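## Task

Finish with the left gripper commanded fully closed on the blue scoop's handle. The handle must sit across the middle of the pads' width, with the pad gap only slightly larger than the handle and mostly handle between the fingers. The pads' centre must lie between the handle's two ends, at any depth. The scoop must be lifted and motionless, touched only by that gripper's fingers or by the other arm somewhere above its base, and it must stay held if that other arm is taken away. The red scoop must stay flat where it was, moved no more than about a thumb's width and rotated only slightly. Anything other than this hold that stays in place only because the robot props it up does not count.

## Robot and tools

Robot: two 6-joint arms, left_arm and right_arm, each with a parallel two-finger gripper and a fisheye wrist camera. The names are labels for the arms, not sides of any image. Base positions in the scene frame are left_arm (-0.007, +0.295, +0.006) m and right_arm (+0.002, -0.297, +0.014) m, both close to upright.

Scene frame: the origin is at table-top height, midway between the arms and roughly 5-10 cm in from the table's near edge. +x points out across the table, +y points toward left_arm and +z points up. The gripper's own frame has the fingers pointing along +z and closing along y. The reported hand point lies between the finger pads, about 1 cm short of the fingertips.

execute_actions: the argument actions is a list holding zero or one item. Optional pictures (true/false) sets whether camera images come back; by default they do.
- Empty list: nothing new is commanded and the current state is returned.
- Move: {"rows": [...], "steps": n}. n is 1-15 control steps of 1/30 s each, 15 if omitted. rows holds 1-15 rows, used one per step; if there are fewer rows than steps, the last row is reused. Each row is one flat list of 14 numbers covering both arms, even when only one arm moves. The order is left_arm waist, shoulder, elbow, wrist pitch, wrist yaw, wrist roll, opening, then the same seven for right_arm. The joint values are absolute target angles in radians, the same quantities printed under Joint positions. They are not offsets. Opening is an absolute setting from -1 (closed) to +1 (fully open).
- Wait: {"steps": n} with n up to 300. No new command is sent; it returns after n control steps counted from the previous result, and your reply time is included in that count.

Joint ranges in rad, the same for both arms: waist -2.618..3.054, shoulder 0.000..3.142, elbow 0.000..3.142, wrist pitch -1.571..1.571, wrist yaw -1.571..1.571, wrist roll -2.094..2.094. A call is rejected, and nothing is sent, if any target is more than 0.036 beyond a stated end and also farther out than the joint's last reading. The true ends can differ from the stated ones by up to 0.036. A target beyond the true end is clipped to it, and the result then reports "joint sent to its limit", possibly about an earlier action that was still running. If that line is missing, it does not prove the joint has room left.

Motion limits: on every step the commanded angle is kept within a fixed lead of the measured angle. The leads are waist 0.202, shoulder 0.258, elbow 0.238, wrist pitch 0.573, wrist yaw 0.522 and wrist roll 0.522. If a target would put the hand more than 70 mm from its measured position, that arm's targets are scaled back. Large moves therefore take several calls. Friction can leave a joint up to about 0.031 rad short of its target, and changes smaller than that may have no effect. Between calls, and while you think, the arms keep moving toward the last row sent. They stop once everything has nearly come to rest or a step is HELD.

Gripping: grip_measured is the measured finger opening on the same -1..+1 scale. Each gripper's readings may be off by up to about 1 mm, by a fixed amount. Away from the extremes, the fingers are driven to where grip_measured would equal your command. To hold something, keep the command below grip_measured: about 0.03 below gives a firm grip, less gives a lighter one. Each pad pushes with roughly 50-62 N, less on parts thinner than about 2 mm, and can push much harder briefly at first contact.

Result lines:
- The state line gives each gripper's end_effector_position (m) and end_effector_quat_wxyz in the scene frame. It can be inaccurate, more so at long reach.
- Joint positions and Joint velocities give each arm's six joints (rad, rad/s) followed by the pad gap (m, m/s; 0.094 m when fully open).
- Joint torques are the total drive outputs, with per-arm offsets and noise. They are not zero in free air.
- "joint command not followed" means a clearance check changed or blocked joint targets; the rest of the row was still applied.
- HELD marks steps on which your row, or part of it, was not sent.
- MOTOR HOT appears from 75 °C. At 90 °C that arm stops for 10 s. At 100 °C its motors and gripper go slack and the arm drops. Holding loads heats the motors. These stops appear as OVER-TEMPERATURE FAULT lines.

zoom_image: camera is one of cam_high, cam_low (504x504), cam_left_wrist or cam_right_wrist (616x616). region is [x0, y0, x1, y1] in that camera's pixels, with (0, 0) at the top left and at most 504x504 in size. It returns an enlarged crop of the latest image. Calibration data (intrinsics, distortion, world-to-camera transforms) were supplied and may be off by a few degrees or millimetres.

read_manual: section "licences" returns the URDF licence texts. It does not move anything.

finished_scene: scene is the number of the current scene. Replying with no tool call ends everything.

Things to avoid:
- Dropping or knocking any object off the table.
- Nudging the scoop that is not the target.
- Slamming, hard hits and very hard pushes.
- Letting the arms collide or press on each other, which can end the scene.
- The fixed bar below the bases and the plate behind it. Their tops can be up to about 3 cm above the table, and there is no warning before contact.

Held or loose objects may occasionally be tugged or pushed by outside disturbances.

Each tool is called after "Call:" by a JSON object that holds its "method" and its "body".

## Session

Call:
{"method": "execute_actions", "body": {"actions": []}}

Scene clock: 0.00 s of 4200.00 s.
left_arm: end_effector_position=(+0.5776, +0.4361, +0.3222) grip_measured=+1.000 end_effector_quat_wxyz=(+0.648, -0.277, +0.695, -0.142) | right_arm: end_effector_position=(+0.1449, +0.2114, +0.2243) grip_measured=+1.000 end_effector_quat_wxyz=(+0.006, +0.008, +0.883, +0.469)
Joint positions: left_arm=[ 0.332  1.913  1.6    0.185  0.084 -0.565  0.094] | right_arm=[ 1.233  1.798  1.475 -0.294 -0.322  1.383  0.094]
Joint velocities: left_arm=[-0.002 -0.007 -0.012  0.022 -0.051  0.037  0.   ] | right_arm=[ 0.002 -0.007  0.002  0.022 -0.022  0.037  0.   ]
Joint torques (N m, as the arm reports them, + toward a larger angle): no reading
camera_calibration (this result's frames):
cam_left_wrist: T_world_to_cam=[[0.1969, -0.807528, 0.555993, 0.0599224], [-0.571269, -0.555377, -0.604324, 0.770303], [0.796795, -0.19863, -0.57067, -0.0680586], [0, 0, 0, 1]] pos_world=[0.48248, 0.462679, 0.393357]
cam_right_wrist: T_world_to_cam=[[-0.00863775, -0.579519, -0.814913, 0.306918], [-0.815865, -0.467115, 0.340834, 0.144796], [-0.578178, 0.667803, -0.468775, 0.166223], [0, 0, 0, 1]] pos_world=[0.216891, 0.134497, 0.278681]

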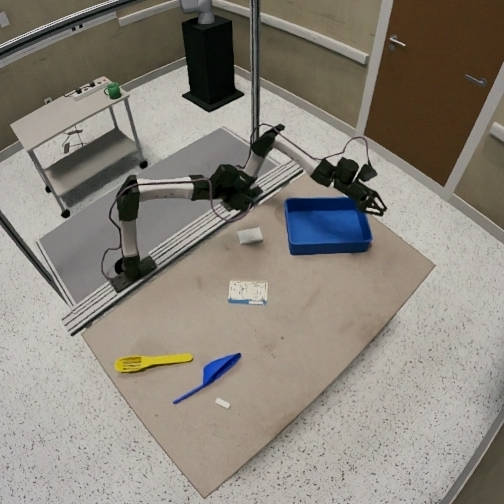

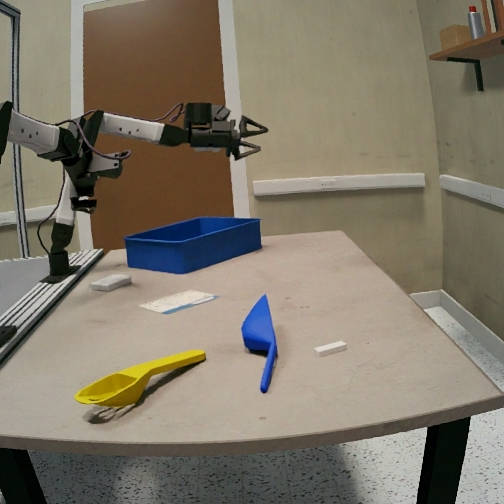

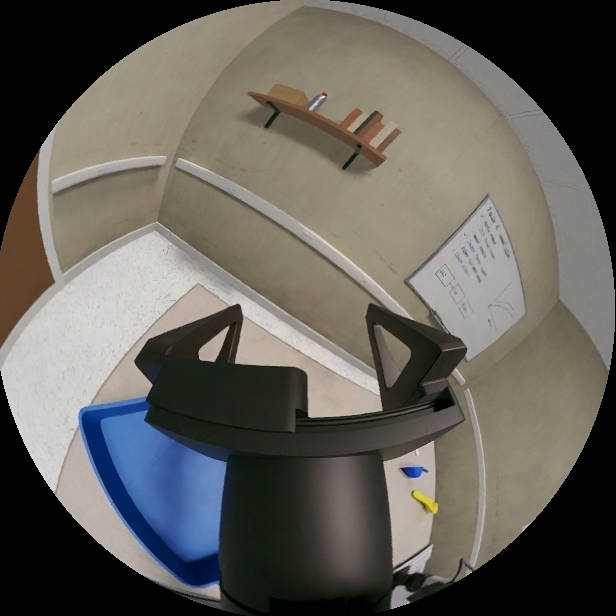

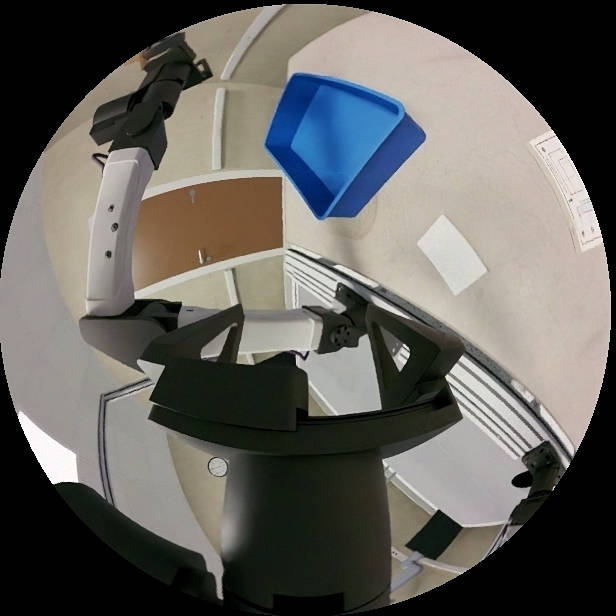

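Call:
{"method": "execute_actions", "body": {"actions": [{"rows":[[0.33,1.88,1.57,0.185,0.08,-0.54,0.9,1.2,1.8,1.49,-0.31,-0.3,1.4,0.9],[0.33,1.85,1.54,0.185,0.07,-0.5,0.8,1.16,1.8,1.51,-0.34,-0.28,1.41,0.8],[0.33,1.81,1.5,0.185,0.06,-0.46,0.7,1.11,1.8,1.53,-0.37,-0.26,1.42,0.7],[0.33,1.77,1.46,0.185,0.05,-0.42,0.6,1.06,1.8,1.55,-0.4,-0.24,1.43,0.6],[0.33,1.73,1.42,0.185,0.04,-0.38,0.5,1.01,1.8,1.57,-0.43,-0.22,1.44,0.5],[0.33,1.69,1.38,0.185,0.03,-0.34,0.4,0.96,1.8,1.59,-0.46,-0.2,1.45,0.4],[0.33,1.65,1.34,0.185,0.02,-0.3,0.3,0.91,1.8,1.61,-0.49,-0.18,1.46,0.3],[0.33,1.61,1.3,0.185,0.01,-0.26,0.2,0.86,1.8,1.63,-0.52,-0.16,1.47,0.3],[0.33,1.57,1.26,0.185,0,-0.22,0.1,0.81,1.8,1.65,-0.55,-0.14,1.48,0.3],[0.33,1.53,1.22,0.185,0,-0.18,0.1,0.76,1.8,1.67,-0.58,-0.12,1.49,0.3],[0.33,1.49,1.18,0.185,0,-0.14,0.1,0.71,1.8,1.69,-0.61,-0.1,1.5,0.3],[0.33,1.45,1.14,0.185,0,-0.1,0.1,0.66,1.8,1.71,-0.64,-0.08,1.51,0.3],[0.33,1.41,1.1,0.185,0,-0.06,0.1,0.61,1.8,1.73,-0.67,-0.06,1.52,0.3],[0.33,1.37,1.06,0.185,0,-0.03,0.1,0.56,1.8,1.75,-0.7,-0.04,1.53,0.3],[0.33,1.33,1.02,0.185,0,0,0.1,0.51,1.8,1.77,-0.73,-0.02,1.54,0.3]]}], "pictures": false}}

Call:
{"method": "execute_actions", "body": {"actions": [{"rows":[[0.3,1.29,0.99,0.19,0,0,0.1,0.46,1.83,1.8,-0.76,0,1.56,0.3],[0.27,1.25,0.96,0.19,0,0,0.1,0.41,1.86,1.83,-0.79,0,1.56,0.3],[0.23,1.21,0.93,0.19,0,0,0.1,0.36,1.89,1.86,-0.82,0,1.56,0.3],[0.19,1.17,0.9,0.19,0,0,0.1,0.31,1.92,1.89,-0.85,0,1.56,0.3],[0.15,1.13,0.87,0.2,0,0,0.1,0.26,1.95,1.92,-0.88,0,1.56,0.3],[0.11,1.09,0.84,0.2,0,0,0.1,0.21,1.98,1.95,-0.91,0,1.56,0.3],[0.07,1.05,0.81,0.2,0,0,0.1,0.16,2.01,1.98,-0.94,0,1.56,0.3],[0.03,1.01,0.78,0.2,0,0,0.1,0.11,2.04,2.01,-0.97,0,1.56,0.3],[-0.01,0.97,0.75,0.2,0,0,0.1,0.06,2.07,2.04,-1.0,0,1.56,0.3],[-0.05,0.93,0.72,0.2,0,0,0.1,0.01,2.1,2.07,-1.03,0,1.56,0.3],[-0.09,0.9,0.69,0.2,0,0,0.1,-0.03,2.13,2.1,-1.06,0,1.56,0.3],[-0.13,0.87,0.66,0.2,0,0,0.1,-0.07,2.16,2.13,-1.09,0,1.56,0.3],[-0.17,0.84,0.63,0.2,0,0,0.1,-0.1,2.19,2.16,-1.11,0,1.56,0.3],[-0.21,0.82,0.61,0.2,0,0,0.1,-0.13,2.21,2.19,-1.13,0,1.56,0.3],[-0.25,0.8,0.6,0.2,0,0,0.1,-0.15,2.23,2.21,-1.13,0,1.56,0.3]]}], "pictures": false}}

Call:
{"method": "execute_actions", "body": {"actions": [{"rows":[[-0.29,0.8,0.6,0.2,0,0,0.1,-0.15,2.25,2.23,-1.13,0,1.56,0.3],[-0.33,0.8,0.6,0.2,0,0,0.1,-0.15,2.27,2.24,-1.13,0,1.56,0.3],[-0.37,0.8,0.6,0.2,0,0,0.1,-0.15,2.29,2.24,-1.13,0,1.56,0.3],[-0.41,0.8,0.6,0.2,0,0,0.1,-0.15,2.31,2.24,-1.13,0,1.56,0.3],[-0.45,0.8,0.6,0.2,0,0,0.1,-0.15,2.33,2.24,-1.13,0,1.56,0.3],[-0.49,0.8,0.6,0.2,0,0,0.1,-0.15,2.34,2.24,-1.13,0,1.56,0.3],[-0.53,0.8,0.6,0.2,0,0,0.1,-0.15,2.35,2.24,-1.13,0,1.56,0.3],[-0.57,0.8,0.6,0.2,0,0,0.1,-0.15,2.36,2.24,-1.13,0,1.56,0.3],[-0.61,0.8,0.6,0.2,0,0,0.1,-0.15,2.37,2.24,-1.13,0,1.56,0.3],[-0.64,0.8,0.6,0.2,0,0,0.1,-0.15,2.38,2.24,-1.13,0,1.56,0.3],[-0.66,0.8,0.6,0.2,0,0,0.1,-0.15,2.39,2.24,-1.13,0,1.56,0.3],[-0.68,0.8,0.6,0.2,0,0,0.1,-0.15,2.39,2.24,-1.13,0,1.56,0.3]]}], "pictures": false}}

Call:
{"method": "execute_actions", "body": {"actions": [{"steps":15}]}}

Scene clock: 30.57 s of 4200.00 s.
left_arm: end_effector_position=(+0.4462, +0.4151, +0.3539) grip_measured=+0.101 end_effector_quat_wxyz=(+0.680, -0.148, +0.718, +0.020) | right_arm: end_effector_position=(+0.4011, +0.0341, +0.2723) grip_measured=+0.302 end_effector_quat_wxyz=(+0.171, +0.330, +0.832, +0.413)
Joint positions: left_arm=[ 0.332  1.395  1.121  0.194  0.016 -0.153  0.052] | right_arm=[ 0.68   1.798  1.679 -0.546 -0.155  1.473  0.061]
Joint velocities: left_arm=[-0.002 -1.16  -1.155  0.022 -0.066  1.048 -0.001] | right_arm=[-1.302 -0.012  0.554 -0.711  0.505  0.183 -0.001]
Joint torques (N m, as the arm reports them, + toward a larger angle): left_arm=[ 0.15 -5.95  6.08  2.19 -0.07 -0.06] | right_arm=[-0.88 -8.56  8.49  1.8  -0.06 -0.02]
Steps of this call (steps 1 to 90: nothing new was sent; then 27.07 s passed at rest; steps 91 to 105: all 15 steps of this action). Readings (joint positions):
91: left_arm=[0.332 1.911 1.599 0.185 0.084 -0.562] | right_arm=[1.231 1.798 1.475 -0.295 -0.322 1.384]
92: left_arm=[0.332 1.904 1.591 0.186 0.083 -0.553] | right_arm=[1.224 1.798 1.478 -0.303 -0.320 1.388]
94: left_arm=[0.332 1.860 1.539 0.186 0.076 -0.517] | right_arm=[1.179 1.798 1.494 -0.335 -0.311 1.398]
98: left_arm=[0.332 1.701 1.385 0.182 0.050 -0.403] | right_arm=[1.009 1.798 1.552 -0.399 -0.266 1.421]
105: the state above

Scene clock: 31.07 s of 4200.00 s.
left_arm: end_effector_position=(+0.3187, +0.2127, +0.3429) grip_measured=+0.101 end_effector_quat_wxyz=(+0.714, +0.082, +0.688, -0.103) | right_arm: end_effector_position=(+0.5415, -0.3082, +0.2196) grip_measured=+0.302 end_effector_quat_wxyz=(+0.222, +0.668, +0.675, +0.222)
Joint positions: left_arm=[-0.179  0.839  0.661  0.204  0.001 -0.011  0.052] | right_arm=[ 0.016  2.123  2.094 -0.933 -0.036  1.54   0.061]
Joint velocities: left_arm=[-1.131 -0.647 -0.652 -0.022 -0.037 -0.007  0.   ] | right_arm=[-1.165  0.916  0.774 -0.74   0.007  0.022 -0.   ]
Joint torques (N m, as the arm reports them, + toward a larger angle): left_arm=[ 0.07 -1.64  6.8   2.28 -0.04  0.02] | right_arm=[ -1.9  -10.8    7.89   1.36   0.04   0.01]
Steps of this call (steps 1 to 15: all 15 steps of this action). Readings (joint positions):
1: left_arm=[0.329 1.356 1.082 0.195 0.013 -0.124] | right_arm=[0.633 1.799 1.700 -0.572 -0.138 1.483]
2: left_arm=[0.320 1.318 1.045 0.195 0.008 -0.101] | right_arm=[0.586 1.804 1.725 -0.599 -0.122 1.492]
4: left_arm=[0.271 1.245 0.977 0.194 0.000 -0.067] | right_arm=[0.491 1.826 1.784 -0.650 -0.095 1.507]
8: left_arm=[0.101 1.092 0.854 0.196 0.000 -0.031] | right_arm=[0.309 1.910 1.902 -0.746 -0.061 1.525]
15: the state above

Scene clock: 31.57 s of 4200.00 s.
left_arm: end_effector_position=(+0.2334, +0.0708, +0.3355) grip_measured=+0.101 end_effector_quat_wxyz=(+0.668, +0.252, +0.646, -0.270) | right_arm: end_effector_position=(+0.5194, -0.4021, +0.1024) grip_measured=+0.302 end_effector_quat_wxyz=(+0.119, +0.760, +0.632, +0.091)
Joint positions: left_arm=[-0.673  0.808  0.623  0.204  0.002 -0.006  0.052] | right_arm=[-0.149  2.394  2.218 -1.125 -0.     1.554  0.061]
Joint velocities: left_arm=[-0.061 -0.007 -0.007  0.037 -0.007  0.037  0.001] | right_arm=[ 0.042 -0.012  0.002 -0.051 -0.066 -0.037  0.   ]
Joint torques (N m, as the arm reports them, + toward a larger angle): left_arm=[ 0.35 -2.15  6.35  2.3   0.05 -0.04] | right_arm=[ -0.58 -12.7    7.93   0.86  -0.08   0.05]
Steps of this call (steps 1 to 15: all 15 steps of this action). Readings (joint positions):
1: left_arm=[-0.219 0.820 0.642 0.204 0.001 -0.010] | right_arm=[-0.026 2.156 2.123 -0.960 -0.033 1.541]
2: left_arm=[-0.258 0.811 0.631 0.204 0.001 -0.009] | right_arm=[-0.067 2.191 2.157 -0.989 -0.029 1.544]
4: left_arm=[-0.338 0.808 0.624 0.204 0.000 -0.008] | right_arm=[-0.138 2.254 2.205 -1.028 -0.017 1.547]
8: left_arm=[-0.498 0.808 0.623 0.204 -0.000 -0.007] | right_arm=[-0.185 2.336 2.218 -1.085 -0.000 1.552]
15: the state above

Scene clock: 32.07 s of 4200.00 s.
left_arm: end_effector_position=(+0.2332, +0.0706, +0.3355) grip_measured=+0.101 end_effector_quat_wxyz=(+0.668, +0.253, +0.646, -0.270) | right_arm: end_effector_position=(+0.5186, -0.4015, +0.1022) grip_measured=+0.302 end_effector_quat_wxyz=(+0.117, +0.760, +0.632, +0.090)
Joint positions: left_arm=[-0.674  0.808  0.623  0.204  0.002 -0.006  0.052] | right_arm=[-0.148  2.394  2.218 -1.129 -0.     1.554  0.061]
Joint velocities: left_arm=[ 0.012 -0.002 -0.002  0.022 -0.022  0.007  0.001] | right_arm=[-0.002 -0.002  0.007  0.037  0.007  0.022 -0.   ]
Joint torques (N m, as the arm reports them, + toward a larger angle): left_arm=[-0.21 -1.79  6.55  2.27  0.04  0.  ] | right_arm=[ -0.43 -12.75   7.93   0.78  -0.07   0.05]
Steps of this call (steps 1 to 15: the robot went on to your last target). Readings (joint positions):
1: left_arm=[-0.674 0.808 0.623 0.204 0.002 -0.006] | right_arm=[-0.148 2.394 2.218 -1.126 -0.000 1.554]
2: left_arm=[-0.674 0.808 0.623 0.204 0.002 -0.006] | right_arm=[-0.148 2.394 2.218 -1.127 -0.000 1.554]
4: left_arm=[-0.674 0.808 0.623 0.204 0.002 -0.006] | right_arm=[-0.148 2.394 2.218 -1.127 -0.000 1.554]
8: left_arm=[-0.674 0.808 0.623 0.204 0.002 -0.006] | right_arm=[-0.148 2.394 2.218 -1.128 -0.000 1.554]
15: the state above
All arms were judged still, so your last target was given up. Only a new action makes them travel on or press farther. Fingers that are still opening or closing keep moving.
camera_calibration (this result's frames):
cam_left_wrist: T_world_to_cam=[[-0.690098, -0.723632, 0.0109919, 0.208994], [-0.400637, 0.369334, -0.8385, 0.352135], [0.602706, -0.583051, -0.544791, 0.205084], [0, 0, 0, 1]] pos_world=[0.161699, 0.140754, 0.404696]
cam_right_wrist: T_world_to_cam=[[-0.947637, 0.172931, -0.268477, 0.588705], [-0.00802996, 0.827528, 0.561368, 0.283403], [0.31925, 0.534128, -0.782807, 0.247319], [0, 0, 0, 1]] pos_world=[0.481198, -0.468429, 0.192564]

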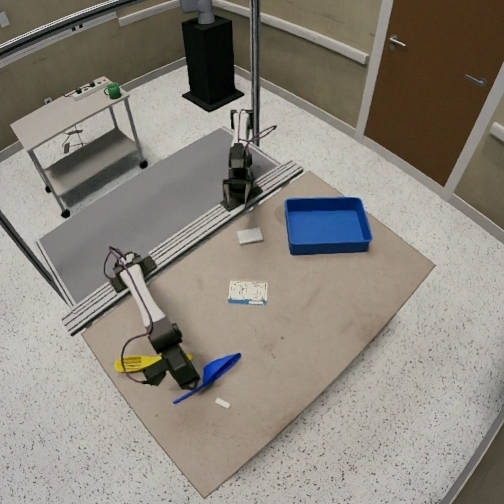

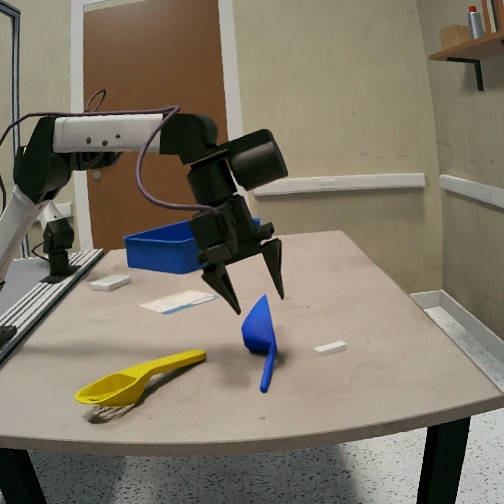

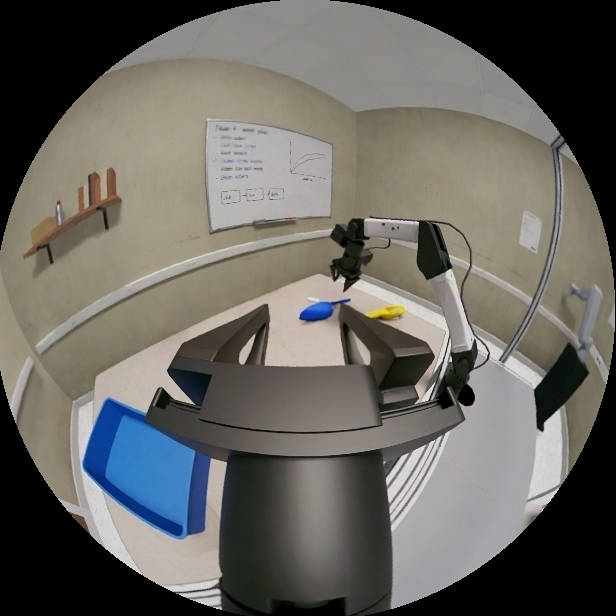

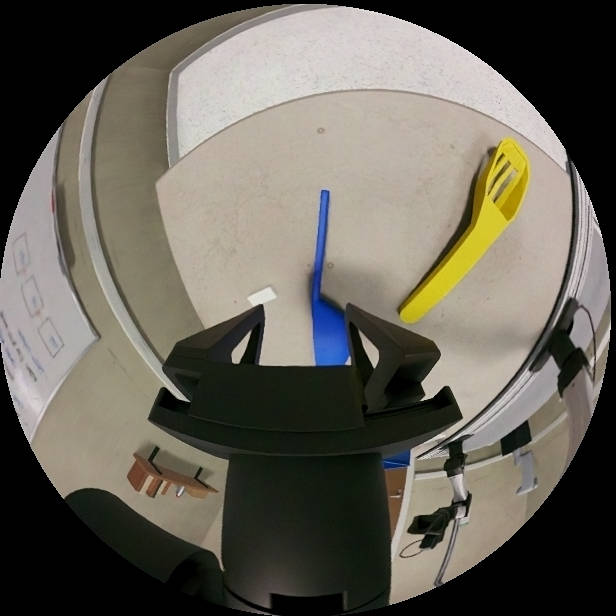

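Call:
{"method": "execute_actions", "body": {"actions": [{"rows":[[-0.68,0.8,0.6,0.2,0,0,0.1,-0.135,2.41,2.23,-1.12,0,1.57,0.2],[-0.68,0.8,0.6,0.2,0,0,0.1,-0.13,2.42,2.23,-1.11,0,1.58,0.1],[-0.68,0.8,0.6,0.2,0,0,0.1,-0.13,2.43,2.23,-1.105,0,1.59,0],[-0.68,0.8,0.6,0.2,0,0,0.1,-0.13,2.44,2.23,-1.1,0,1.6,0],[-0.68,0.8,0.6,0.2,0,0,0.1,-0.13,2.45,2.23,-1.095,0,1.6,0],[-0.68,0.8,0.6,0.2,0,0,0.1,-0.13,2.46,2.23,-1.09,0,1.6,0],[-0.68,0.8,0.6,0.2,0,0,0.1,-0.13,2.47,2.23,-1.085,0,1.6,0],[-0.68,0.8,0.6,0.2,0,0,0.1,-0.13,2.48,2.23,-1.08,0,1.6,0],[-0.68,0.8,0.6,0.2,0,0,0.1,-0.13,2.49,2.23,-1.075,0,1.6,0],[-0.68,0.8,0.6,0.2,0,0,0.1,-0.13,2.5,2.23,-1.07,0,1.6,0],[-0.68,0.8,0.6,0.2,0,0,0.1,-0.13,2.51,2.23,-1.07,0,1.6,0],[-0.68,0.8,0.6,0.2,0,0,0.1,-0.13,2.52,2.23,-1.07,0,1.6,0],[-0.68,0.8,0.6,0.2,0,0,0.1,-0.13,2.525,2.23,-1.07,0,1.6,0]]}], "pictures": false}}

Call:
{"method": "execute_actions", "body": {"actions": [{"steps":12}]}}

Call:
{"method": "zoom_image", "body": {"camera": "cam_low", "region": [200, 270, 340, 410]}}

Scene clock: 50.80 s of 4200.00 s.
left_arm: end_effector_position=(+0.2332, +0.0706, +0.3355) grip_measured=+0.101 end_effector_quat_wxyz=(+0.668, +0.253, +0.646, -0.270) | right_arm: end_effector_position=(+0.5205, -0.3950, +0.0393) grip_measured=+0.002 end_effector_quat_wxyz=(+0.080, +0.773, +0.627, +0.063)
Joint positions: left_arm=[-0.674  0.808  0.623  0.204  0.002 -0.006  0.052] | right_arm=[-0.134  2.521  2.218 -1.096 -0.     1.592  0.047]
Joint velocities: left_arm=[-0.002 -0.017 -0.007 -0.066  0.007 -0.037 -0.   ] | right_arm=[-0.007  0.232 -0.007  0.081  0.022 -0.051 -0.001]
Joint torques (N m, as the arm reports them, + toward a larger angle): left_arm=[-0.32 -2.07  6.52  2.23  0.06 -0.02] | right_arm=[  0.23 -13.6    7.1    0.87  -0.07   0.07]
Steps of this call (steps 1 to 90: nothing new was sent; then 15.23 s passed at rest; steps 91 to 105: all 15 steps of this action). Readings (joint positions):
91: left_arm=[-0.674 0.808 0.623 0.204 0.002 -0.006] | right_arm=[-0.147 2.394 2.218 -1.129 -0.000 1.556]
92: left_arm=[-0.674 0.808 0.623 0.204 0.002 -0.006] | right_arm=[-0.146 2.396 2.218 -1.129 -0.000 1.559]
94: left_arm=[-0.674 0.808 0.623 0.204 0.002 -0.006] | right_arm=[-0.142 2.401 2.218 -1.126 -0.000 1.569]
98: left_arm=[-0.674 0.808 0.623 0.204 0.002 -0.006] | right_arm=[-0.135 2.437 2.218 -1.113 -0.000 1.584]
105: the state above

Scene clock: 51.20 s of 4200.00 s.
left_arm: end_effector_position=(+0.2332, +0.0706, +0.3355) grip_measured=+0.101 end_effector_quat_wxyz=(+0.668, +0.253, +0.646, -0.270) | right_arm: end_effector_position=(+0.5210, -0.3951, +0.0345) grip_measured=+0.002 end_effector_quat_wxyz=(+0.078, +0.773, +0.626, +0.061)
Joint positions: left_arm=[-0.674  0.808  0.623  0.204  0.002 -0.006  0.052] | right_arm=[-0.134  2.531  2.218 -1.09  -0.     1.594  0.047]
Joint velocities: left_arm=[ 0.007 -0.012  0.007 -0.007 -0.081  0.037 -0.001] | right_arm=[-0.017  0.002 -0.002 -0.022  0.007 -0.007  0.   ]
Joint torques (N m, as the arm reports them, + toward a larger angle): left_arm=[-0.62 -1.77  6.51  2.27  0.04 -0.04] | right_arm=[  0.22 -13.41   7.11   0.79  -0.07   0.06]
Steps of this call (steps 1 to 12: the robot went on to your last target). Readings (joint positions):
1: left_arm=[-0.674 0.808 0.623 0.204 0.002 -0.006] | right_arm=[-0.134 2.527 2.218 -1.096 -0.000 1.592]
2: left_arm=[-0.674 0.808 0.623 0.204 0.002 -0.006] | right_arm=[-0.134 2.530 2.218 -1.096 -0.000 1.593]
4: left_arm=[-0.674 0.808 0.623 0.204 0.002 -0.006] | right_arm=[-0.134 2.531 2.218 -1.096 -0.000 1.593]
8: left_arm=[-0.674 0.808 0.623 0.204 0.002 -0.006] | right_arm=[-0.134 2.531 2.218 -1.092 -0.000 1.593]
12: the state above
camera_calibration (this result's frames):
cam_left_wrist: T_world_to_cam=[[-0.690098, -0.723632, 0.0109919, 0.208994], [-0.400637, 0.369334, -0.8385, 0.352135], [0.602706, -0.583051, -0.544791, 0.205084], [0, 0, 0, 1]] pos_world=[0.161699, 0.140754, 0.404696]
cam_right_wrist: T_world_to_cam=[[-0.963654, 0.203495, -0.17309, 0.588772], [0.0667506, 0.810763, 0.581557, 0.269809], [0.258679, 0.548866, -0.794878, 0.227948], [0, 0, 0, 1]] pos_world=[0.490398, -0.463676, 0.126193]

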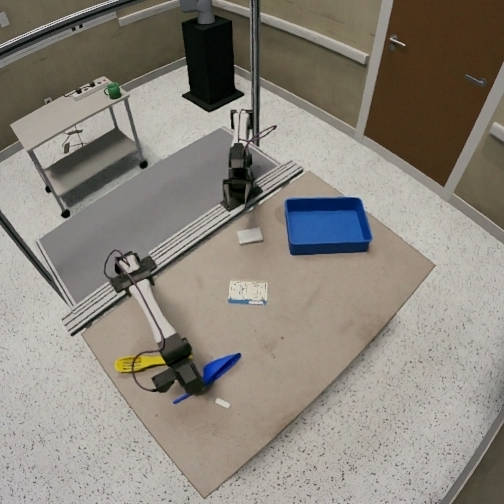

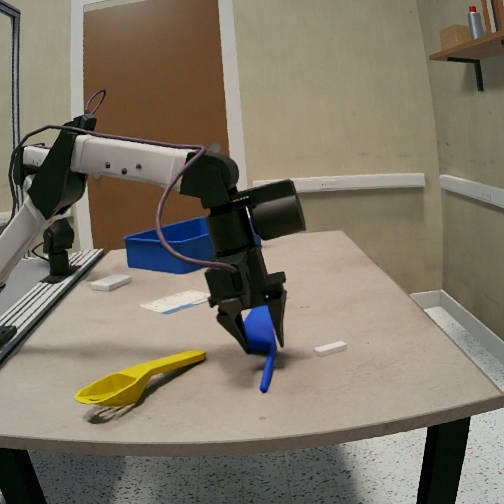

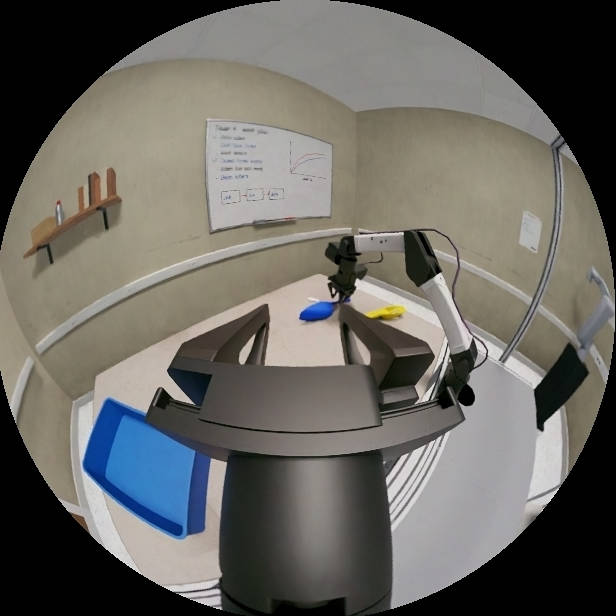

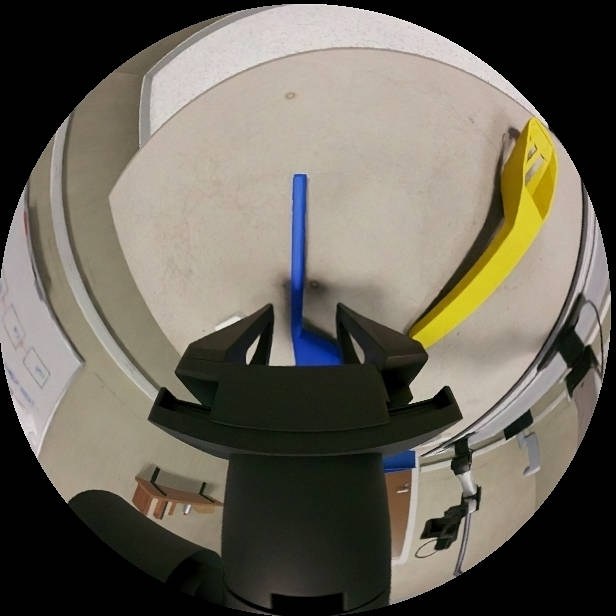

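Region (200, 270, 340, 410) of cam_low's 504x504 image, scaled by 3.600, with more detail than that image has.

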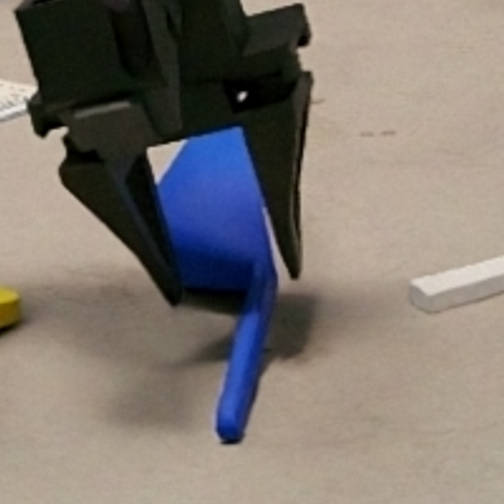

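Call:
{"method": "execute_actions", "body": {"actions": [{"rows":[[-0.68,0.8,0.6,0.2,0,0,0.1,-0.145,2.53,2.23,-1.05,0,1.6,0],[-0.68,0.8,0.6,0.2,0,0,0.1,-0.155,2.535,2.23,-1.03,0,1.6,0],[-0.68,0.8,0.6,0.2,0,0,0.1,-0.155,2.54,2.23,-1.03,0,1.6,-0.1],[-0.68,0.8,0.6,0.2,0,0,0.1,-0.155,2.55,2.23,-1.03,0,1.6,-0.1],[-0.68,0.8,0.6,0.2,0,0,0.1,-0.155,2.56,2.23,-1.03,0,1.6,-0.2],[-0.68,0.8,0.6,0.2,0,0,0.1,-0.155,2.566,2.23,-1.03,0,1.6,-0.2]]}]}}

Call:
{"method": "zoom_image", "body": {"camera": "cam_low", "region": [200, 270, 340, 410]}}

Scene clock: 59.60 s of 4200.00 s.
left_arm: end_effector_position=(+0.2332, +0.0706, +0.3355) grip_measured=+0.101 end_effector_quat_wxyz=(+0.668, +0.253, +0.646, -0.270) | right_arm: end_effector_position=(+0.5252, -0.4043, +0.0212) grip_measured=-0.198 end_effector_quat_wxyz=(+0.081, +0.778, +0.620, +0.063)
Joint positions: left_arm=[-0.674  0.808  0.623  0.204  0.002 -0.006  0.052] | right_arm=[-0.149  2.56   2.218 -1.053 -0.     1.594  0.038]
Joint velocities: left_arm=[-0.002  0.017 -0.002 -0.11   0.037 -0.007  0.   ] | right_arm=[ 0.007 -0.002 -0.007 -0.007  0.066 -0.037 -0.001]
Joint torques (N m, as the arm reports them, + toward a larger angle): left_arm=[-0.3  -2.08  6.55  2.31 -0.05  0.  ] | right_arm=[ -0.78 -12.74   7.14   0.85  -0.08   0.05]
Steps of this call (steps 1 to 15: the robot went on to your last target; steps 16 to 90: nothing new was sent; then 4.90 s passed at rest; steps 91 to 105: all 15 steps of this action). Readings (joint positions):
91: left_arm=[-0.674 0.808 0.623 0.204 0.002 -0.006] | right_arm=[-0.134 2.531 2.218 -1.088 -0.000 1.594]
92: left_arm=[-0.674 0.808 0.623 0.204 0.002 -0.006] | right_arm=[-0.135 2.531 2.218 -1.083 -0.000 1.594]
94: left_arm=[-0.674 0.808 0.623 0.204 0.002 -0.006] | right_arm=[-0.138 2.531 2.218 -1.071 -0.000 1.594]
98: left_arm=[-0.674 0.808 0.623 0.204 0.002 -0.006] | right_arm=[-0.147 2.541 2.218 -1.056 -0.000 1.594]
105: the state above
camera_calibration (this result's frames):
cam_left_wrist: T_world_to_cam=[[-0.690098, -0.723632, 0.0109919, 0.208994], [-0.400637, 0.369334, -0.8385, 0.352135], [0.602706, -0.583051, -0.544791, 0.205084], [0, 0, 0, 1]] pos_world=[0.161699, 0.140754, 0.404696]
cam_right_wrist: T_world_to_cam=[[-0.959008, 0.218294, -0.180699, 0.596176], [0.0748879, 0.810213, 0.581332, 0.280197], [0.273306, 0.54397, -0.793348, 0.211682], [0, 0, 0, 1]] pos_world=[0.4929, -0.47231, 0.112779]

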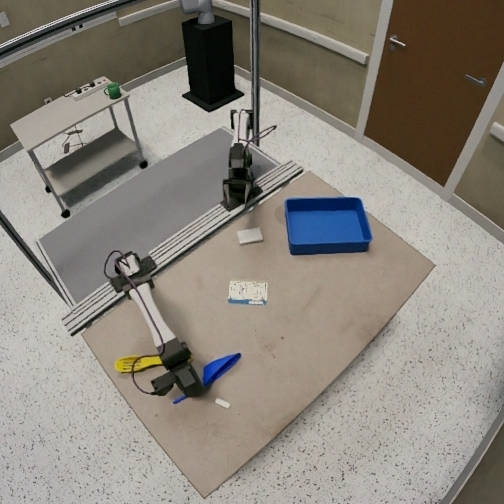

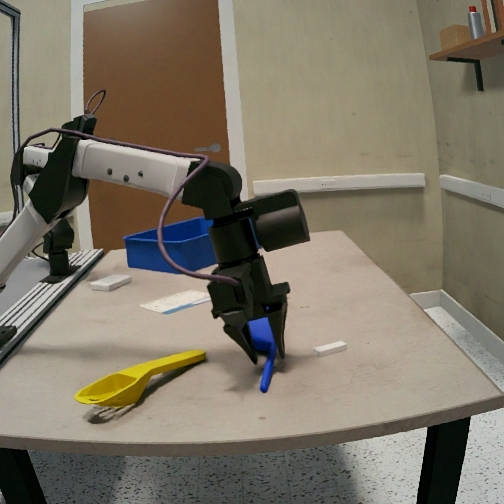

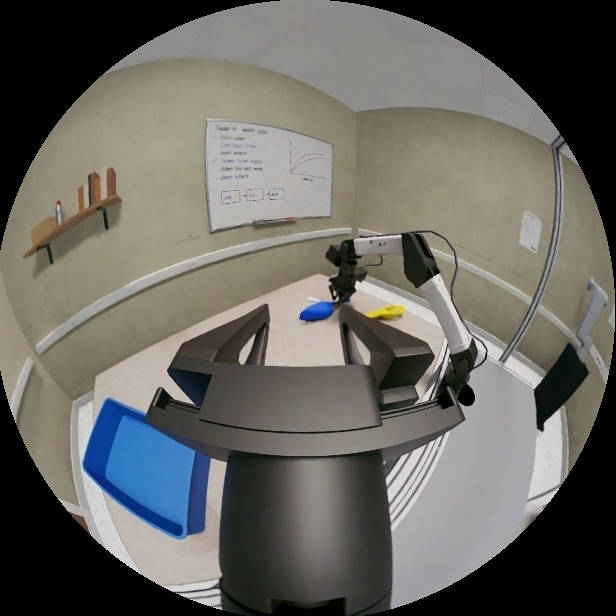

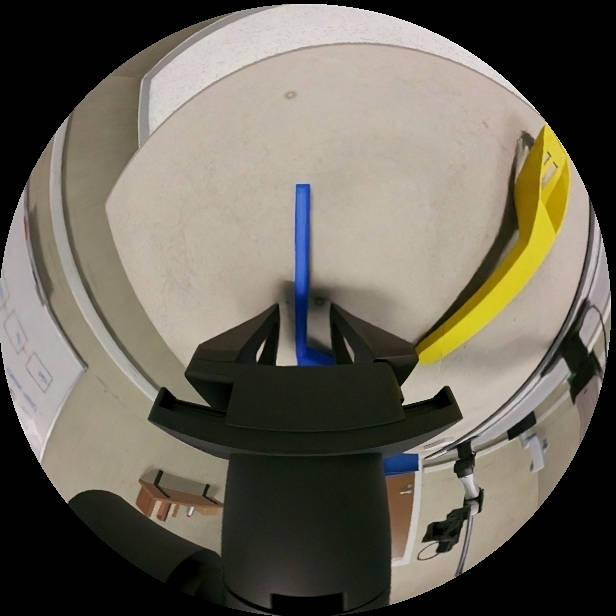

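Region (200, 270, 340, 410) of cam_low's 504x504 image, scaled by 3.600, with more detail than that image has.

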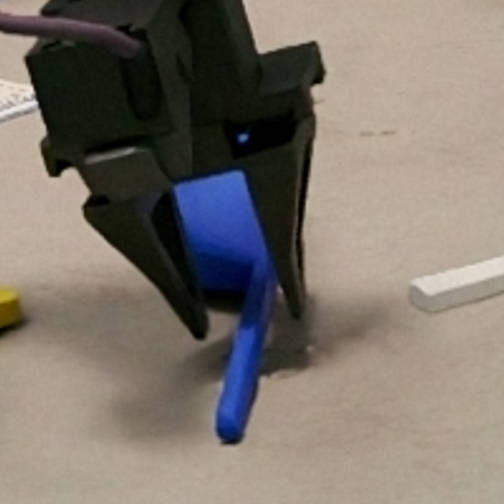

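Call:
{"method": "execute_actions", "body": {"actions": [{"rows":[[-0.68,0.8,0.6,0.2,0,0,0.1,-0.15,2.56,2.23,-1.03,0,1.6,-0.3],[-0.68,0.8,0.6,0.2,0,0,0.1,-0.15,2.56,2.23,-1.03,0,1.6,-0.4],[-0.68,0.8,0.6,0.2,0,0,0.1,-0.15,2.56,2.23,-1.03,0,1.6,-0.5],[-0.68,0.8,0.6,0.2,0,0,0.1,-0.15,2.56,2.23,-1.03,0,1.6,-0.6],[-0.68,0.8,0.6,0.2,0,0,0.1,-0.15,2.56,2.23,-1.03,0,1.6,-0.65],[-0.68,0.8,0.6,0.2,0,0,0.1,-0.15,2.56,2.23,-1.03,0,1.6,-0.7],[-0.68,0.8,0.6,0.2,0,0,0.1,-0.15,2.56,2.23,-1.03,0,1.6,-0.75],[-0.68,0.8,0.6,0.2,0,0,0.1,-0.15,2.56,2.23,-1.03,0,1.6,-0.8],[-0.68,0.8,0.6,0.2,0,0,0.1,-0.15,2.56,2.23,-1.03,0,1.6,-0.85],[-0.68,0.8,0.6,0.2,0,0,0.1,-0.15,2.56,2.23,-1.03,0,1.6,-0.9],[-0.68,0.8,0.6,0.2,0,0,0.1,-0.15,2.56,2.23,-1.03,0,1.6,-0.95]]}], "pictures": false}}

Call:
{"method": "execute_actions", "body": {"actions": [{"rows":[[-0.68,0.8,0.6,0.2,0,0,0.1,-0.15,2.54,2.23,-1.03,0,1.6,-0.95],[-0.68,0.8,0.6,0.2,0,0,0.1,-0.15,2.52,2.23,-1.03,0,1.6,-0.95],[-0.68,0.8,0.6,0.2,0,0,0.1,-0.15,2.5,2.22,-1.03,0,1.6,-0.95],[-0.68,0.8,0.6,0.2,0,0,0.1,-0.15,2.48,2.21,-1.03,0,1.6,-0.95],[-0.68,0.8,0.6,0.2,0,0,0.1,-0.15,2.455,2.2,-1.03,0,1.6,-0.95],[-0.68,0.8,0.6,0.2,0,0,0.1,-0.15,2.43,2.19,-1.03,0,1.6,-0.95],[-0.68,0.8,0.6,0.2,0,0,0.1,-0.15,2.4,2.17,-1.03,0,1.6,-0.95],[-0.68,0.8,0.6,0.2,0,0,0.1,-0.15,2.37,2.15,-1.03,0,1.6,-0.95],[-0.68,0.8,0.6,0.2,0,0,0.1,-0.15,2.34,2.13,-1.03,0,1.6,-0.95],[-0.68,0.8,0.6,0.2,0,0,0.1,-0.15,2.31,2.11,-1.03,0,1.6,-0.95],[-0.68,0.8,0.6,0.2,0,0,0.1,-0.15,2.28,2.09,-1.03,0,1.6,-0.95],[-0.68,0.8,0.6,0.2,0,0,0.1,-0.15,2.25,2.07,-1.03,0,1.6,-0.95],[-0.68,0.8,0.6,0.2,0,0,0.1,-0.15,2.22,2.05,-1.03,0,1.6,-0.95],[-0.68,0.8,0.6,0.2,0,0,0.1,-0.15,2.19,2.03,-1.03,0,1.6,-0.95],[-0.68,0.8,0.6,0.2,0,0,0.1,-0.15,2.16,2.01,-1.03,0,1.6,-0.95]]}]}}

Scene clock: 80.43 s of 4200.00 s.
left_arm: end_effector_position=(+0.2332, +0.0706, +0.3355) grip_measured=+0.101 end_effector_quat_wxyz=(+0.668, +0.253, +0.646, -0.270) | right_arm: end_effector_position=(+0.5265, -0.4044, +0.0215) grip_measured=-0.845 end_effector_quat_wxyz=(+0.083, +0.778, +0.619, +0.065)
Joint positions: left_arm=[-0.674  0.808  0.623  0.204  0.002 -0.006  0.052] | right_arm=[-0.149  2.56   2.218 -1.048 -0.001  1.596  0.007]
Joint velocities: left_arm=[ 0.012 -0.002 -0.002  0.007 -0.051  0.037 -0.   ] | right_arm=[-0.002 -0.002 -0.007 -0.007 -0.037  0.066 -0.001]
Joint torques (N m, as the arm reports them, + toward a larger angle): left_arm=[-0.24 -1.82  6.67  2.3  -0.02  0.03] | right_arm=[ -0.26 -13.24   7.16   0.81  -0.05   0.04]
Steps of this call (steps 1 to 15: the robot went on to your last target; steps 16 to 90: nothing new was sent; then 17.33 s passed at rest; steps 91 to 105: all 15 steps of this action). Readings (joint positions):
91: left_arm=[-0.674 0.808 0.623 0.204 0.002 -0.006] | right_arm=[-0.149 2.560 2.218 -1.051 -0.000 1.594]
92: left_arm=[-0.674 0.808 0.623 0.204 0.002 -0.006] | right_arm=[-0.149 2.560 2.218 -1.051 -0.000 1.594]
94: left_arm=[-0.674 0.808 0.623 0.204 0.002 -0.006] | right_arm=[-0.149 2.560 2.218 -1.051 -0.000 1.594]
98: left_arm=[-0.674 0.808 0.623 0.204 0.002 -0.006] | right_arm=[-0.149 2.560 2.218 -1.050 -0.000 1.594]
105: the state above

Scene clock: 80.93 s of 4200.00 s.
left_arm: end_effector_position=(+0.2332, +0.0706, +0.3355) grip_measured=+0.101 end_effector_quat_wxyz=(+0.668, +0.253, +0.646, -0.270) | right_arm: end_effector_position=(+0.5063, -0.3994, +0.1343) grip_measured=-0.845 end_effector_quat_wxyz=(+0.146, +0.768, +0.612, +0.118)
Joint positions: left_arm=[-0.674  0.808  0.623  0.204  0.002 -0.006  0.052] | right_arm=[-0.149  2.237  2.054 -1.042 -0.001  1.596  0.007]
Joint velocities: left_arm=[ 0.002  0.002 -0.002  0.037  0.022  0.007  0.   ] | right_arm=[-0.002 -1.009 -0.52  -0.037  0.037  0.022 -0.001]
Joint torques (N m, as the arm reports them, + toward a larger angle): left_arm=[-0.37 -2.03  6.55  2.29  0.04  0.  ] | right_arm=[ -0.29 -12.67   5.61   1.03  -0.07   0.02]
Steps of this call (steps 1 to 15: all 15 steps of this action). Readings (joint positions):
1: left_arm=[-0.674 0.808 0.623 0.204 0.002 -0.006] | right_arm=[-0.149 2.560 2.218 -1.048 -0.001 1.596]
2: left_arm=[-0.674 0.808 0.623 0.204 0.002 -0.006] | right_arm=[-0.149 2.559 2.218 -1.048 -0.001 1.596]
4: left_arm=[-0.674 0.808 0.623 0.204 0.002 -0.006] | right_arm=[-0.149 2.550 2.216 -1.048 -0.001 1.596]
8: left_arm=[-0.674 0.808 0.623 0.204 0.002 -0.006] | right_arm=[-0.149 2.478 2.174 -1.046 -0.001 1.596]
15: the state above
camera_calibration (this result's frames):
cam_left_wrist: T_world_to_cam=[[-0.690098, -0.723632, 0.0109919, 0.208994], [-0.400637, 0.369334, -0.8385, 0.352135], [0.602706, -0.583051, -0.544791, 0.205084], [0, 0, 0, 1]] pos_world=[0.161699, 0.140754, 0.404696]
cam_right_wrist: T_world_to_cam=[[-0.914721, 0.209928, -0.345278, 0.593685], [-0.0205982, 0.829129, 0.558677, 0.270904], [0.403562, 0.518146, -0.754097, 0.222388], [0, 0, 0, 1]] pos_world=[0.458889, -0.464475, 0.221341]

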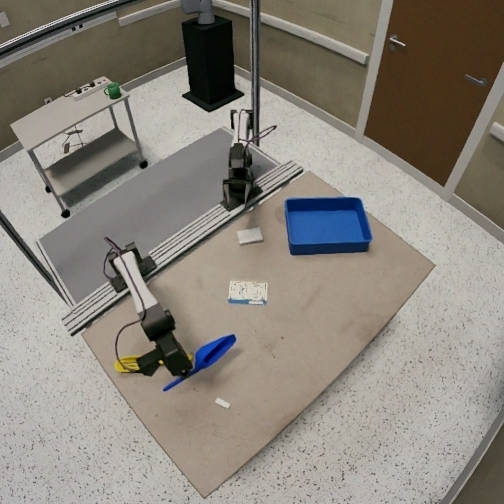

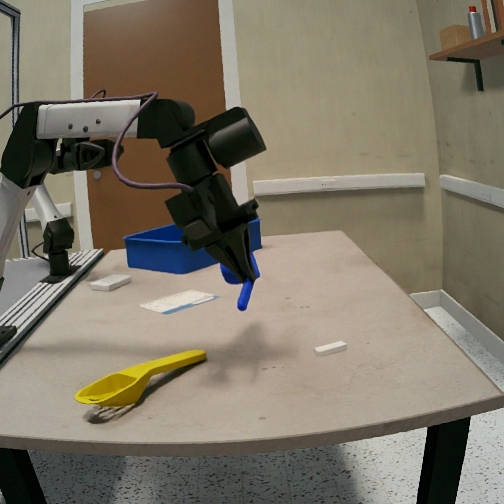

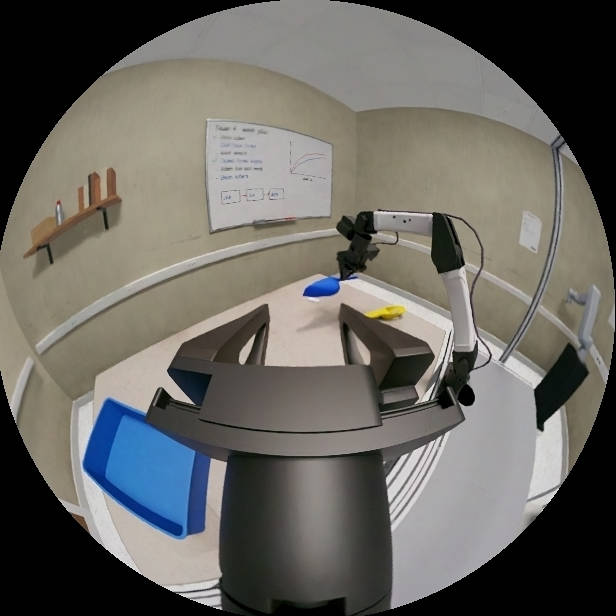

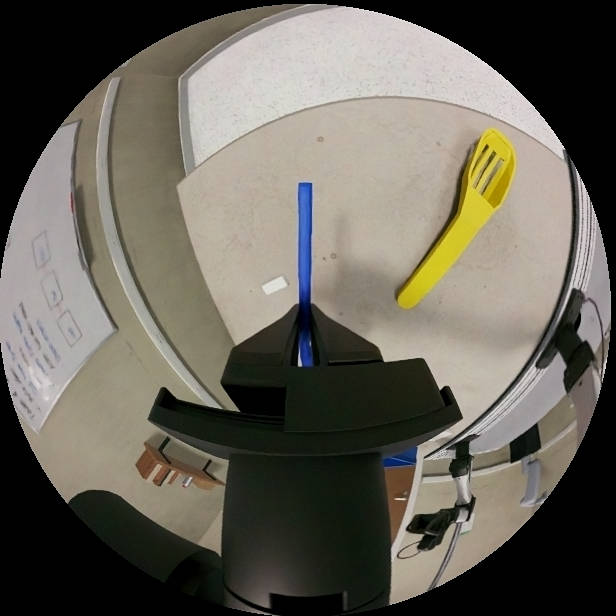

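Call:
{"method": "execute_actions", "body": {"actions": [{"rows":[[-0.68,0.8,0.6,0.2,0,0,0.1,-0.14,2.14,1.99,-1.0,0,1.57,-0.95],[-0.68,0.8,0.6,0.2,0,0,0.1,-0.13,2.11,1.96,-0.96,0,1.54,-0.95],[-0.68,0.8,0.6,0.2,0,0,0.1,-0.12,2.075,1.92,-0.91,0,1.5,-0.95],[-0.68,0.8,0.6,0.2,0,0,0.1,-0.1,2.04,1.88,-0.85,0,1.46,-0.95],[-0.68,0.8,0.6,0.2,0,0,0.1,-0.08,2.005,1.84,-0.79,0,1.42,-0.95],[-0.68,0.8,0.6,0.2,0,0,0.1,-0.06,1.97,1.8,-0.73,0,1.38,-0.95],[-0.68,0.8,0.6,0.2,0,0,0.1,-0.04,1.935,1.76,-0.67,0,1.34,-0.95],[-0.68,0.8,0.6,0.2,0,0,0.1,-0.02,1.9,1.72,-0.61,0,1.3,-0.95],[-0.68,0.8,0.6,0.2,0,0,0.1,0,1.865,1.68,-0.55,0,1.26,-0.95],[-0.68,0.8,0.6,0.2,0,0,0.1,0.02,1.83,1.64,-0.49,0,1.22,-0.95],[-0.68,0.8,0.6,0.2,0,0,0.1,0.04,1.795,1.6,-0.43,0,1.18,-0.95],[-0.68,0.8,0.6,0.2,0,0,0.1,0.06,1.76,1.56,-0.37,0,1.14,-0.95],[-0.68,0.8,0.6,0.2,0,0,0.1,0.08,1.725,1.52,-0.31,0,1.1,-0.95],[-0.68,0.8,0.6,0.2,0,0,0.1,0.1,1.69,1.48,-0.25,0,1.06,-0.95],[-0.68,0.8,0.6,0.2,0,0,0.1,0.12,1.655,1.44,-0.19,0,1.02,-0.95]]}], "pictures": false}}

Call:
{"method": "execute_actions", "body": {"actions": [{"rows":[[-0.68,0.8,0.6,0.2,0,0,0.1,0.14,1.63,1.39,-0.13,0,0.96,-0.95],[-0.68,0.8,0.6,0.2,0,0,0.1,0.16,1.61,1.34,-0.07,0,0.9,-0.95],[-0.68,0.8,0.6,0.2,0,0,0.1,0.18,1.59,1.29,-0.01,0,0.84,-0.95],[-0.68,0.8,0.6,0.2,0,0,0.1,0.2,1.57,1.24,0.05,0,0.78,-0.95],[-0.68,0.8,0.6,0.2,0,0,0.1,0.22,1.55,1.19,0.11,0,0.72,-0.95],[-0.68,0.8,0.6,0.2,0,0,0.1,0.24,1.53,1.14,0.17,0,0.66,-0.95],[-0.68,0.8,0.6,0.2,0,0,0.1,0.27,1.51,1.09,0.23,0,0.6,-0.95],[-0.68,0.8,0.6,0.2,0,0,0.1,0.3,1.49,1.04,0.29,0,0.54,-0.95],[-0.68,0.8,0.6,0.2,0,0,0.1,0.33,1.47,0.99,0.35,0,0.48,-0.95],[-0.68,0.8,0.6,0.2,0,0,0.1,0.36,1.45,0.94,0.41,0,0.42,-0.95],[-0.68,0.8,0.6,0.2,0,0,0.1,0.39,1.43,0.89,0.47,0,0.36,-0.95],[-0.68,0.8,0.6,0.2,0,0,0.1,0.42,1.41,0.84,0.53,0,0.3,-0.95],[-0.68,0.8,0.6,0.2,0,0,0.1,0.45,1.39,0.79,0.59,0,0.24,-0.95],[-0.68,0.8,0.6,0.2,0,0,0.1,0.48,1.37,0.74,0.65,0,0.18,-0.95],[-0.68,0.8,0.6,0.2,0,0,0.1,0.51,1.35,0.7,0.71,0,0.12,-0.95]]}], "pictures": false}}

Call:
{"method": "execute_actions", "body": {"actions": [{"rows":[[-0.68,0.8,0.6,0.2,0,0,0.1,0.54,1.34,0.67,0.76,0,0.06,-0.95],[-0.68,0.8,0.6,0.2,0,0,0.1,0.57,1.34,0.64,0.8,0,0,-0.95],[-0.68,0.8,0.6,0.2,0,0,0.1,0.6,1.34,0.61,0.84,0,0,-0.95],[-0.68,0.8,0.6,0.2,0,0,0.1,0.63,1.34,0.59,0.87,0,0,-0.95],[-0.68,0.8,0.6,0.2,0,0,0.1,0.66,1.34,0.59,0.87,0,0,-0.95],[-0.68,0.8,0.6,0.2,0,0,0.1,0.69,1.34,0.59,0.87,0,0,-0.95],[-0.68,0.8,0.6,0.2,0,0,0.1,0.72,1.34,0.59,0.87,0,0,-0.95],[-0.68,0.8,0.6,0.2,0,0,0.1,0.75,1.34,0.59,0.87,0,0,-0.95],[-0.68,0.8,0.6,0.2,0,0,0.1,0.77,1.34,0.59,0.87,0,0,-0.95],[-0.68,0.8,0.6,0.2,0,0,0.1,0.79,1.34,0.59,0.87,0,0,-0.95],[-0.68,0.8,0.6,0.2,0,0,0.1,0.81,1.34,0.59,0.87,0,0,-0.95],[-0.68,0.8,0.6,0.2,0,0,0.1,0.82,1.34,0.59,0.87,0,0,-0.95]]}], "pictures": false}}

Call:
{"method": "execute_actions", "body": {"actions": [{"steps":15}]}}

Scene clock: 105.77 s of 4200.00 s.
left_arm: end_effector_position=(+0.2332, +0.0706, +0.3355) grip_measured=+0.101 end_effector_quat_wxyz=(+0.668, +0.253, +0.646, -0.270) | right_arm: end_effector_position=(+0.5012, -0.2760, +0.2487) grip_measured=-0.843 end_effector_quat_wxyz=(+0.364, +0.486, +0.755, +0.245)
Joint positions: left_arm=[-0.674  0.808  0.623  0.204  0.002 -0.006  0.052] | right_arm=[ 0.09   1.741  1.514 -0.465  0.003  1.186  0.007]
Joint velocities: left_arm=[-0.022  0.007 -0.007 -0.095 -0.066 -0.066 -0.001] | right_arm=[ 0.535 -1.116 -1.111  1.722 -0.051 -1.048  0.001]
Joint torques (N m, as the arm reports them, + toward a larger angle): left_arm=[-0.15 -1.94  6.58  2.3   0.03 -0.05] | right_arm=[-0.47 -9.47  6.77  1.94 -0.14 -0.06]
Steps of this call (steps 1 to 30: the robot went on to your last target; steps 31 to 100: nothing new was sent; then 21.00 s passed at rest; steps 101 to 115: all 15 steps of this action). Readings (joint positions):
101: left_arm=[-0.674 0.808 0.623 0.204 0.002 -0.006] | right_arm=[-0.149 2.155 2.013 -1.040 -0.001 1.593]
102: left_arm=[-0.674 0.808 0.623 0.204 0.002 -0.006] | right_arm=[-0.148 2.151 2.002 -1.029 -0.001 1.585]
104: left_arm=[-0.674 0.808 0.623 0.204 0.002 -0.006] | right_arm=[-0.140 2.125 1.945 -0.982 0.001 1.552]
108: left_arm=[-0.674 0.808 0.623 0.204 0.002 -0.006] | right_arm=[-0.075 2.012 1.780 -0.840 0.005 1.440]
115: the state above

Scene clock: 106.27 s of 4200.00 s.
left_arm: end_effector_position=(+0.2332, +0.0706, +0.3355) grip_measured=+0.101 end_effector_quat_wxyz=(+0.668, +0.253, +0.646, -0.270) | right_arm: end_effector_position=(+0.4098, -0.1157, +0.2381) grip_measured=-0.841 end_effector_quat_wxyz=(+0.581, -0.019, +0.781, +0.229)
Joint positions: left_arm=[-0.674  0.808  0.623  0.204  0.002 -0.006  0.052] | right_arm=[0.46  1.424 0.772 0.409 0.001 0.376 0.007]
Joint velocities: left_arm=[-0.032  0.007 -0.012 -0.037 -0.022  0.022  0.   ] | right_arm=[ 0.847 -0.584 -1.385  1.648  0.022 -1.707 -0.   ]
Joint torques (N m, as the arm reports them, + toward a larger angle): left_arm=[-0.18 -1.97  6.54  2.3   0.01 -0.02] | right_arm=[-0.39 -8.03  8.07  2.73 -0.14 -0.04]
Steps of this call (steps 1 to 15: all 15 steps of this action). Readings (joint positions):
1: left_arm=[-0.674 0.808 0.623 0.204 0.002 -0.006] | right_arm=[0.109 1.704 1.475 -0.404 0.003 1.144]
2: left_arm=[-0.674 0.808 0.623 0.204 0.002 -0.006] | right_arm=[0.127 1.668 1.433 -0.341 0.003 1.099]
4: left_arm=[-0.674 0.808 0.623 0.204 0.002 -0.006] | right_arm=[0.164 1.608 1.344 -0.213 0.002 1.000]
8: left_arm=[-0.674 0.808 0.623 0.204 0.002 -0.006] | right_arm=[0.246 1.533 1.142 0.029 0.003 0.782]
15: the state above

Scene clock: 106.77 s of 4200.00 s.
left_arm: end_effector_position=(+0.2332, +0.0706, +0.3355) grip_measured=+0.101 end_effector_quat_wxyz=(+0.668, +0.253, +0.646, -0.270) | right_arm: end_effector_position=(+0.3031, +0.0047, +0.2712) grip_measured=-0.841 end_effector_quat_wxyz=(+0.672, -0.263, +0.638, +0.270)
Joint positions: left_arm=[-0.674  0.808  0.623  0.204  0.002 -0.006  0.052] | right_arm=[ 0.819  1.367  0.592  0.81  -0.005  0.022  0.007]
Joint velocities: left_arm=[ 0.002 -0.007 -0.002  0.007 -0.007  0.007 -0.001] | right_arm=[ 0.037 -0.007 -0.012  0.095 -0.022 -0.037 -0.   ]
Joint torques (N m, as the arm reports them, + toward a larger angle): left_arm=[-0.33 -1.67  6.65  2.2   0.   -0.04] | right_arm=[-0.34 -6.38  6.6   2.48 -0.09 -0.07]
Steps of this call (steps 1 to 15: all 15 steps of this action). Readings (joint positions):
1: left_arm=[-0.674 0.808 0.623 0.204 0.002 -0.006] | right_arm=[0.490 1.405 0.727 0.461 -0.000 0.317]
2: left_arm=[-0.674 0.808 0.623 0.204 0.002 -0.006] | right_arm=[0.519 1.389 0.690 0.513 -0.001 0.258]
4: left_arm=[-0.674 0.808 0.623 0.204 0.002 -0.006] | right_arm=[0.578 1.371 0.632 0.616 -0.001 0.167]
8: left_arm=[-0.674 0.808 0.623 0.204 0.002 -0.006] | right_arm=[0.696 1.367 0.592 0.733 -0.001 0.072]
15: the state above

Scene clock: 107.27 s of 4200.00 s.
left_arm: end_effector_position=(+0.2332, +0.0706, +0.3355) grip_measured=+0.101 end_effector_quat_wxyz=(+0.668, +0.253, +0.646, -0.270) | right_arm: end_effector_position=(+0.3028, +0.0048, +0.2748) grip_measured=-0.841 end_effector_quat_wxyz=(+0.678, -0.265, +0.632, +0.268)
Joint positions: left_arm=[-0.674  0.808  0.623  0.204  0.002 -0.006  0.052] | right_arm=[ 0.819  1.367  0.592  0.824 -0.005  0.009  0.007]
Joint velocities: left_arm=[-0.002 -0.002 -0.007  0.051  0.022 -0.051 -0.   ] | right_arm=[ 0.002 -0.002  0.002  0.007  0.022 -0.051  0.001]
Joint torques (N m, as the arm reports them, + toward a larger angle): left_arm=[-0.29 -1.89  6.42  2.3   0.03  0.05] | right_arm=[-0.15 -6.39  6.61  2.52 -0.09 -0.09]
Steps of this call (steps 1 to 15: the robot went on to your last target). Readings (joint positions):
1: left_arm=[-0.674 0.808 0.623 0.204 0.002 -0.006] | right_arm=[0.819 1.367 0.592 0.813 -0.005 0.019]
2: left_arm=[-0.674 0.808 0.623 0.204 0.002 -0.006] | right_arm=[0.819 1.367 0.592 0.816 -0.005 0.017]
4: left_arm=[-0.674 0.808 0.623 0.204 0.002 -0.006] | right_arm=[0.819 1.367 0.592 0.820 -0.005 0.014]
8: left_arm=[-0.674 0.808 0.623 0.204 0.002 -0.006] | right_arm=[0.819 1.367 0.592 0.823 -0.005 0.011]
15: the state above
camera_calibration (this result's frames):
cam_left_wrist: T_world_to_cam=[[-0.690098, -0.723632, 0.0109919, 0.208994], [-0.400637, 0.369334, -0.8385, 0.352135], [0.602706, -0.583051, -0.544791, 0.205084], [0, 0, 0, 1]] pos_world=[0.161699, 0.140754, 0.404696]
cam_right_wrist: T_world_to_cam=[[0.679166, -0.733695, 0.0206122, -0.207434], [-0.385605, -0.38056, -0.840525, 0.353854], [0.624533, 0.562908, -0.541381, 0.0754266], [0, 0, 0, 1]] pos_world=[0.230224, -0.0599885, 0.342534]

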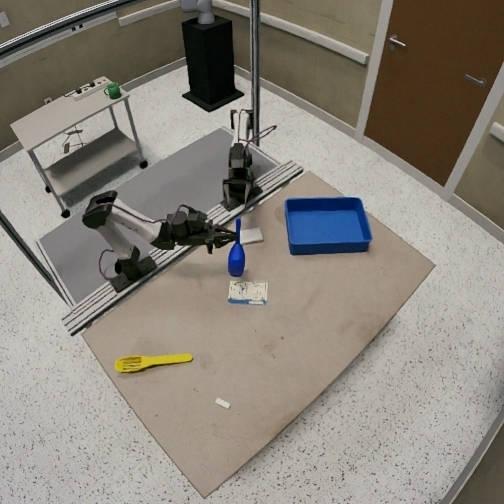

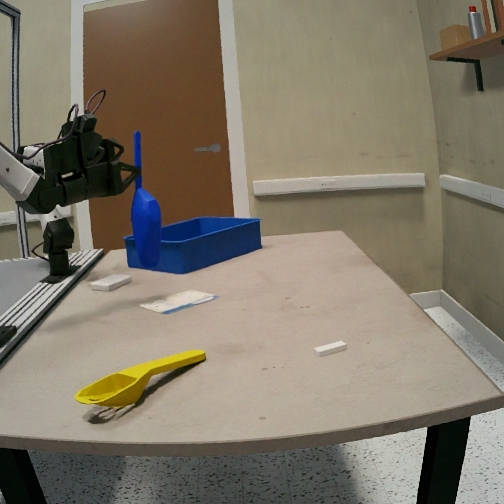

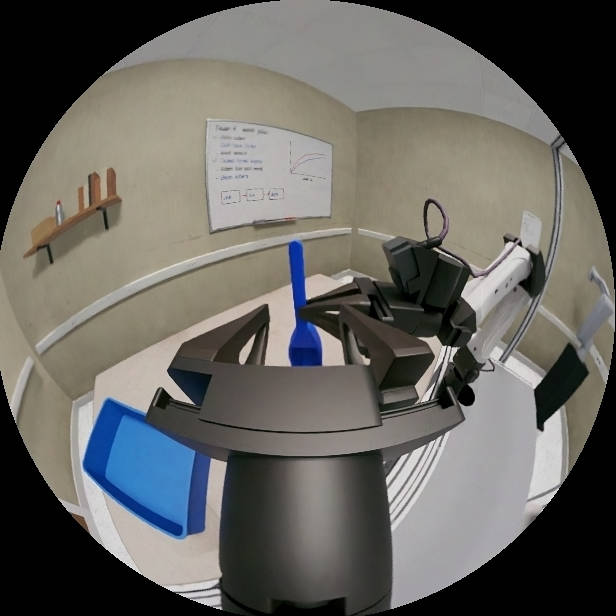

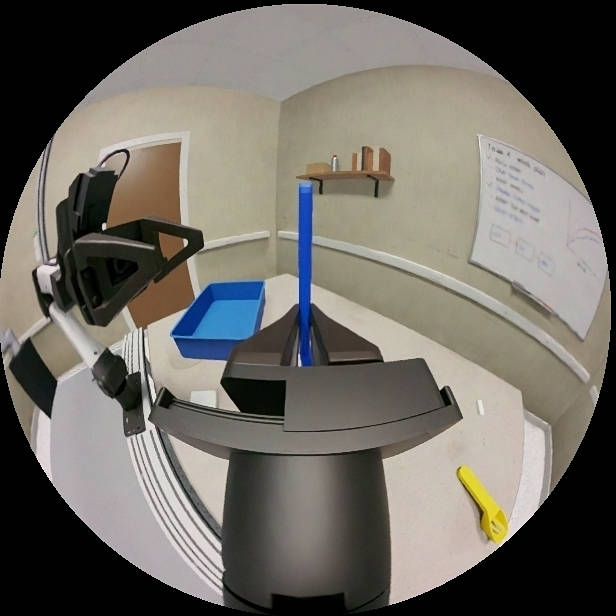

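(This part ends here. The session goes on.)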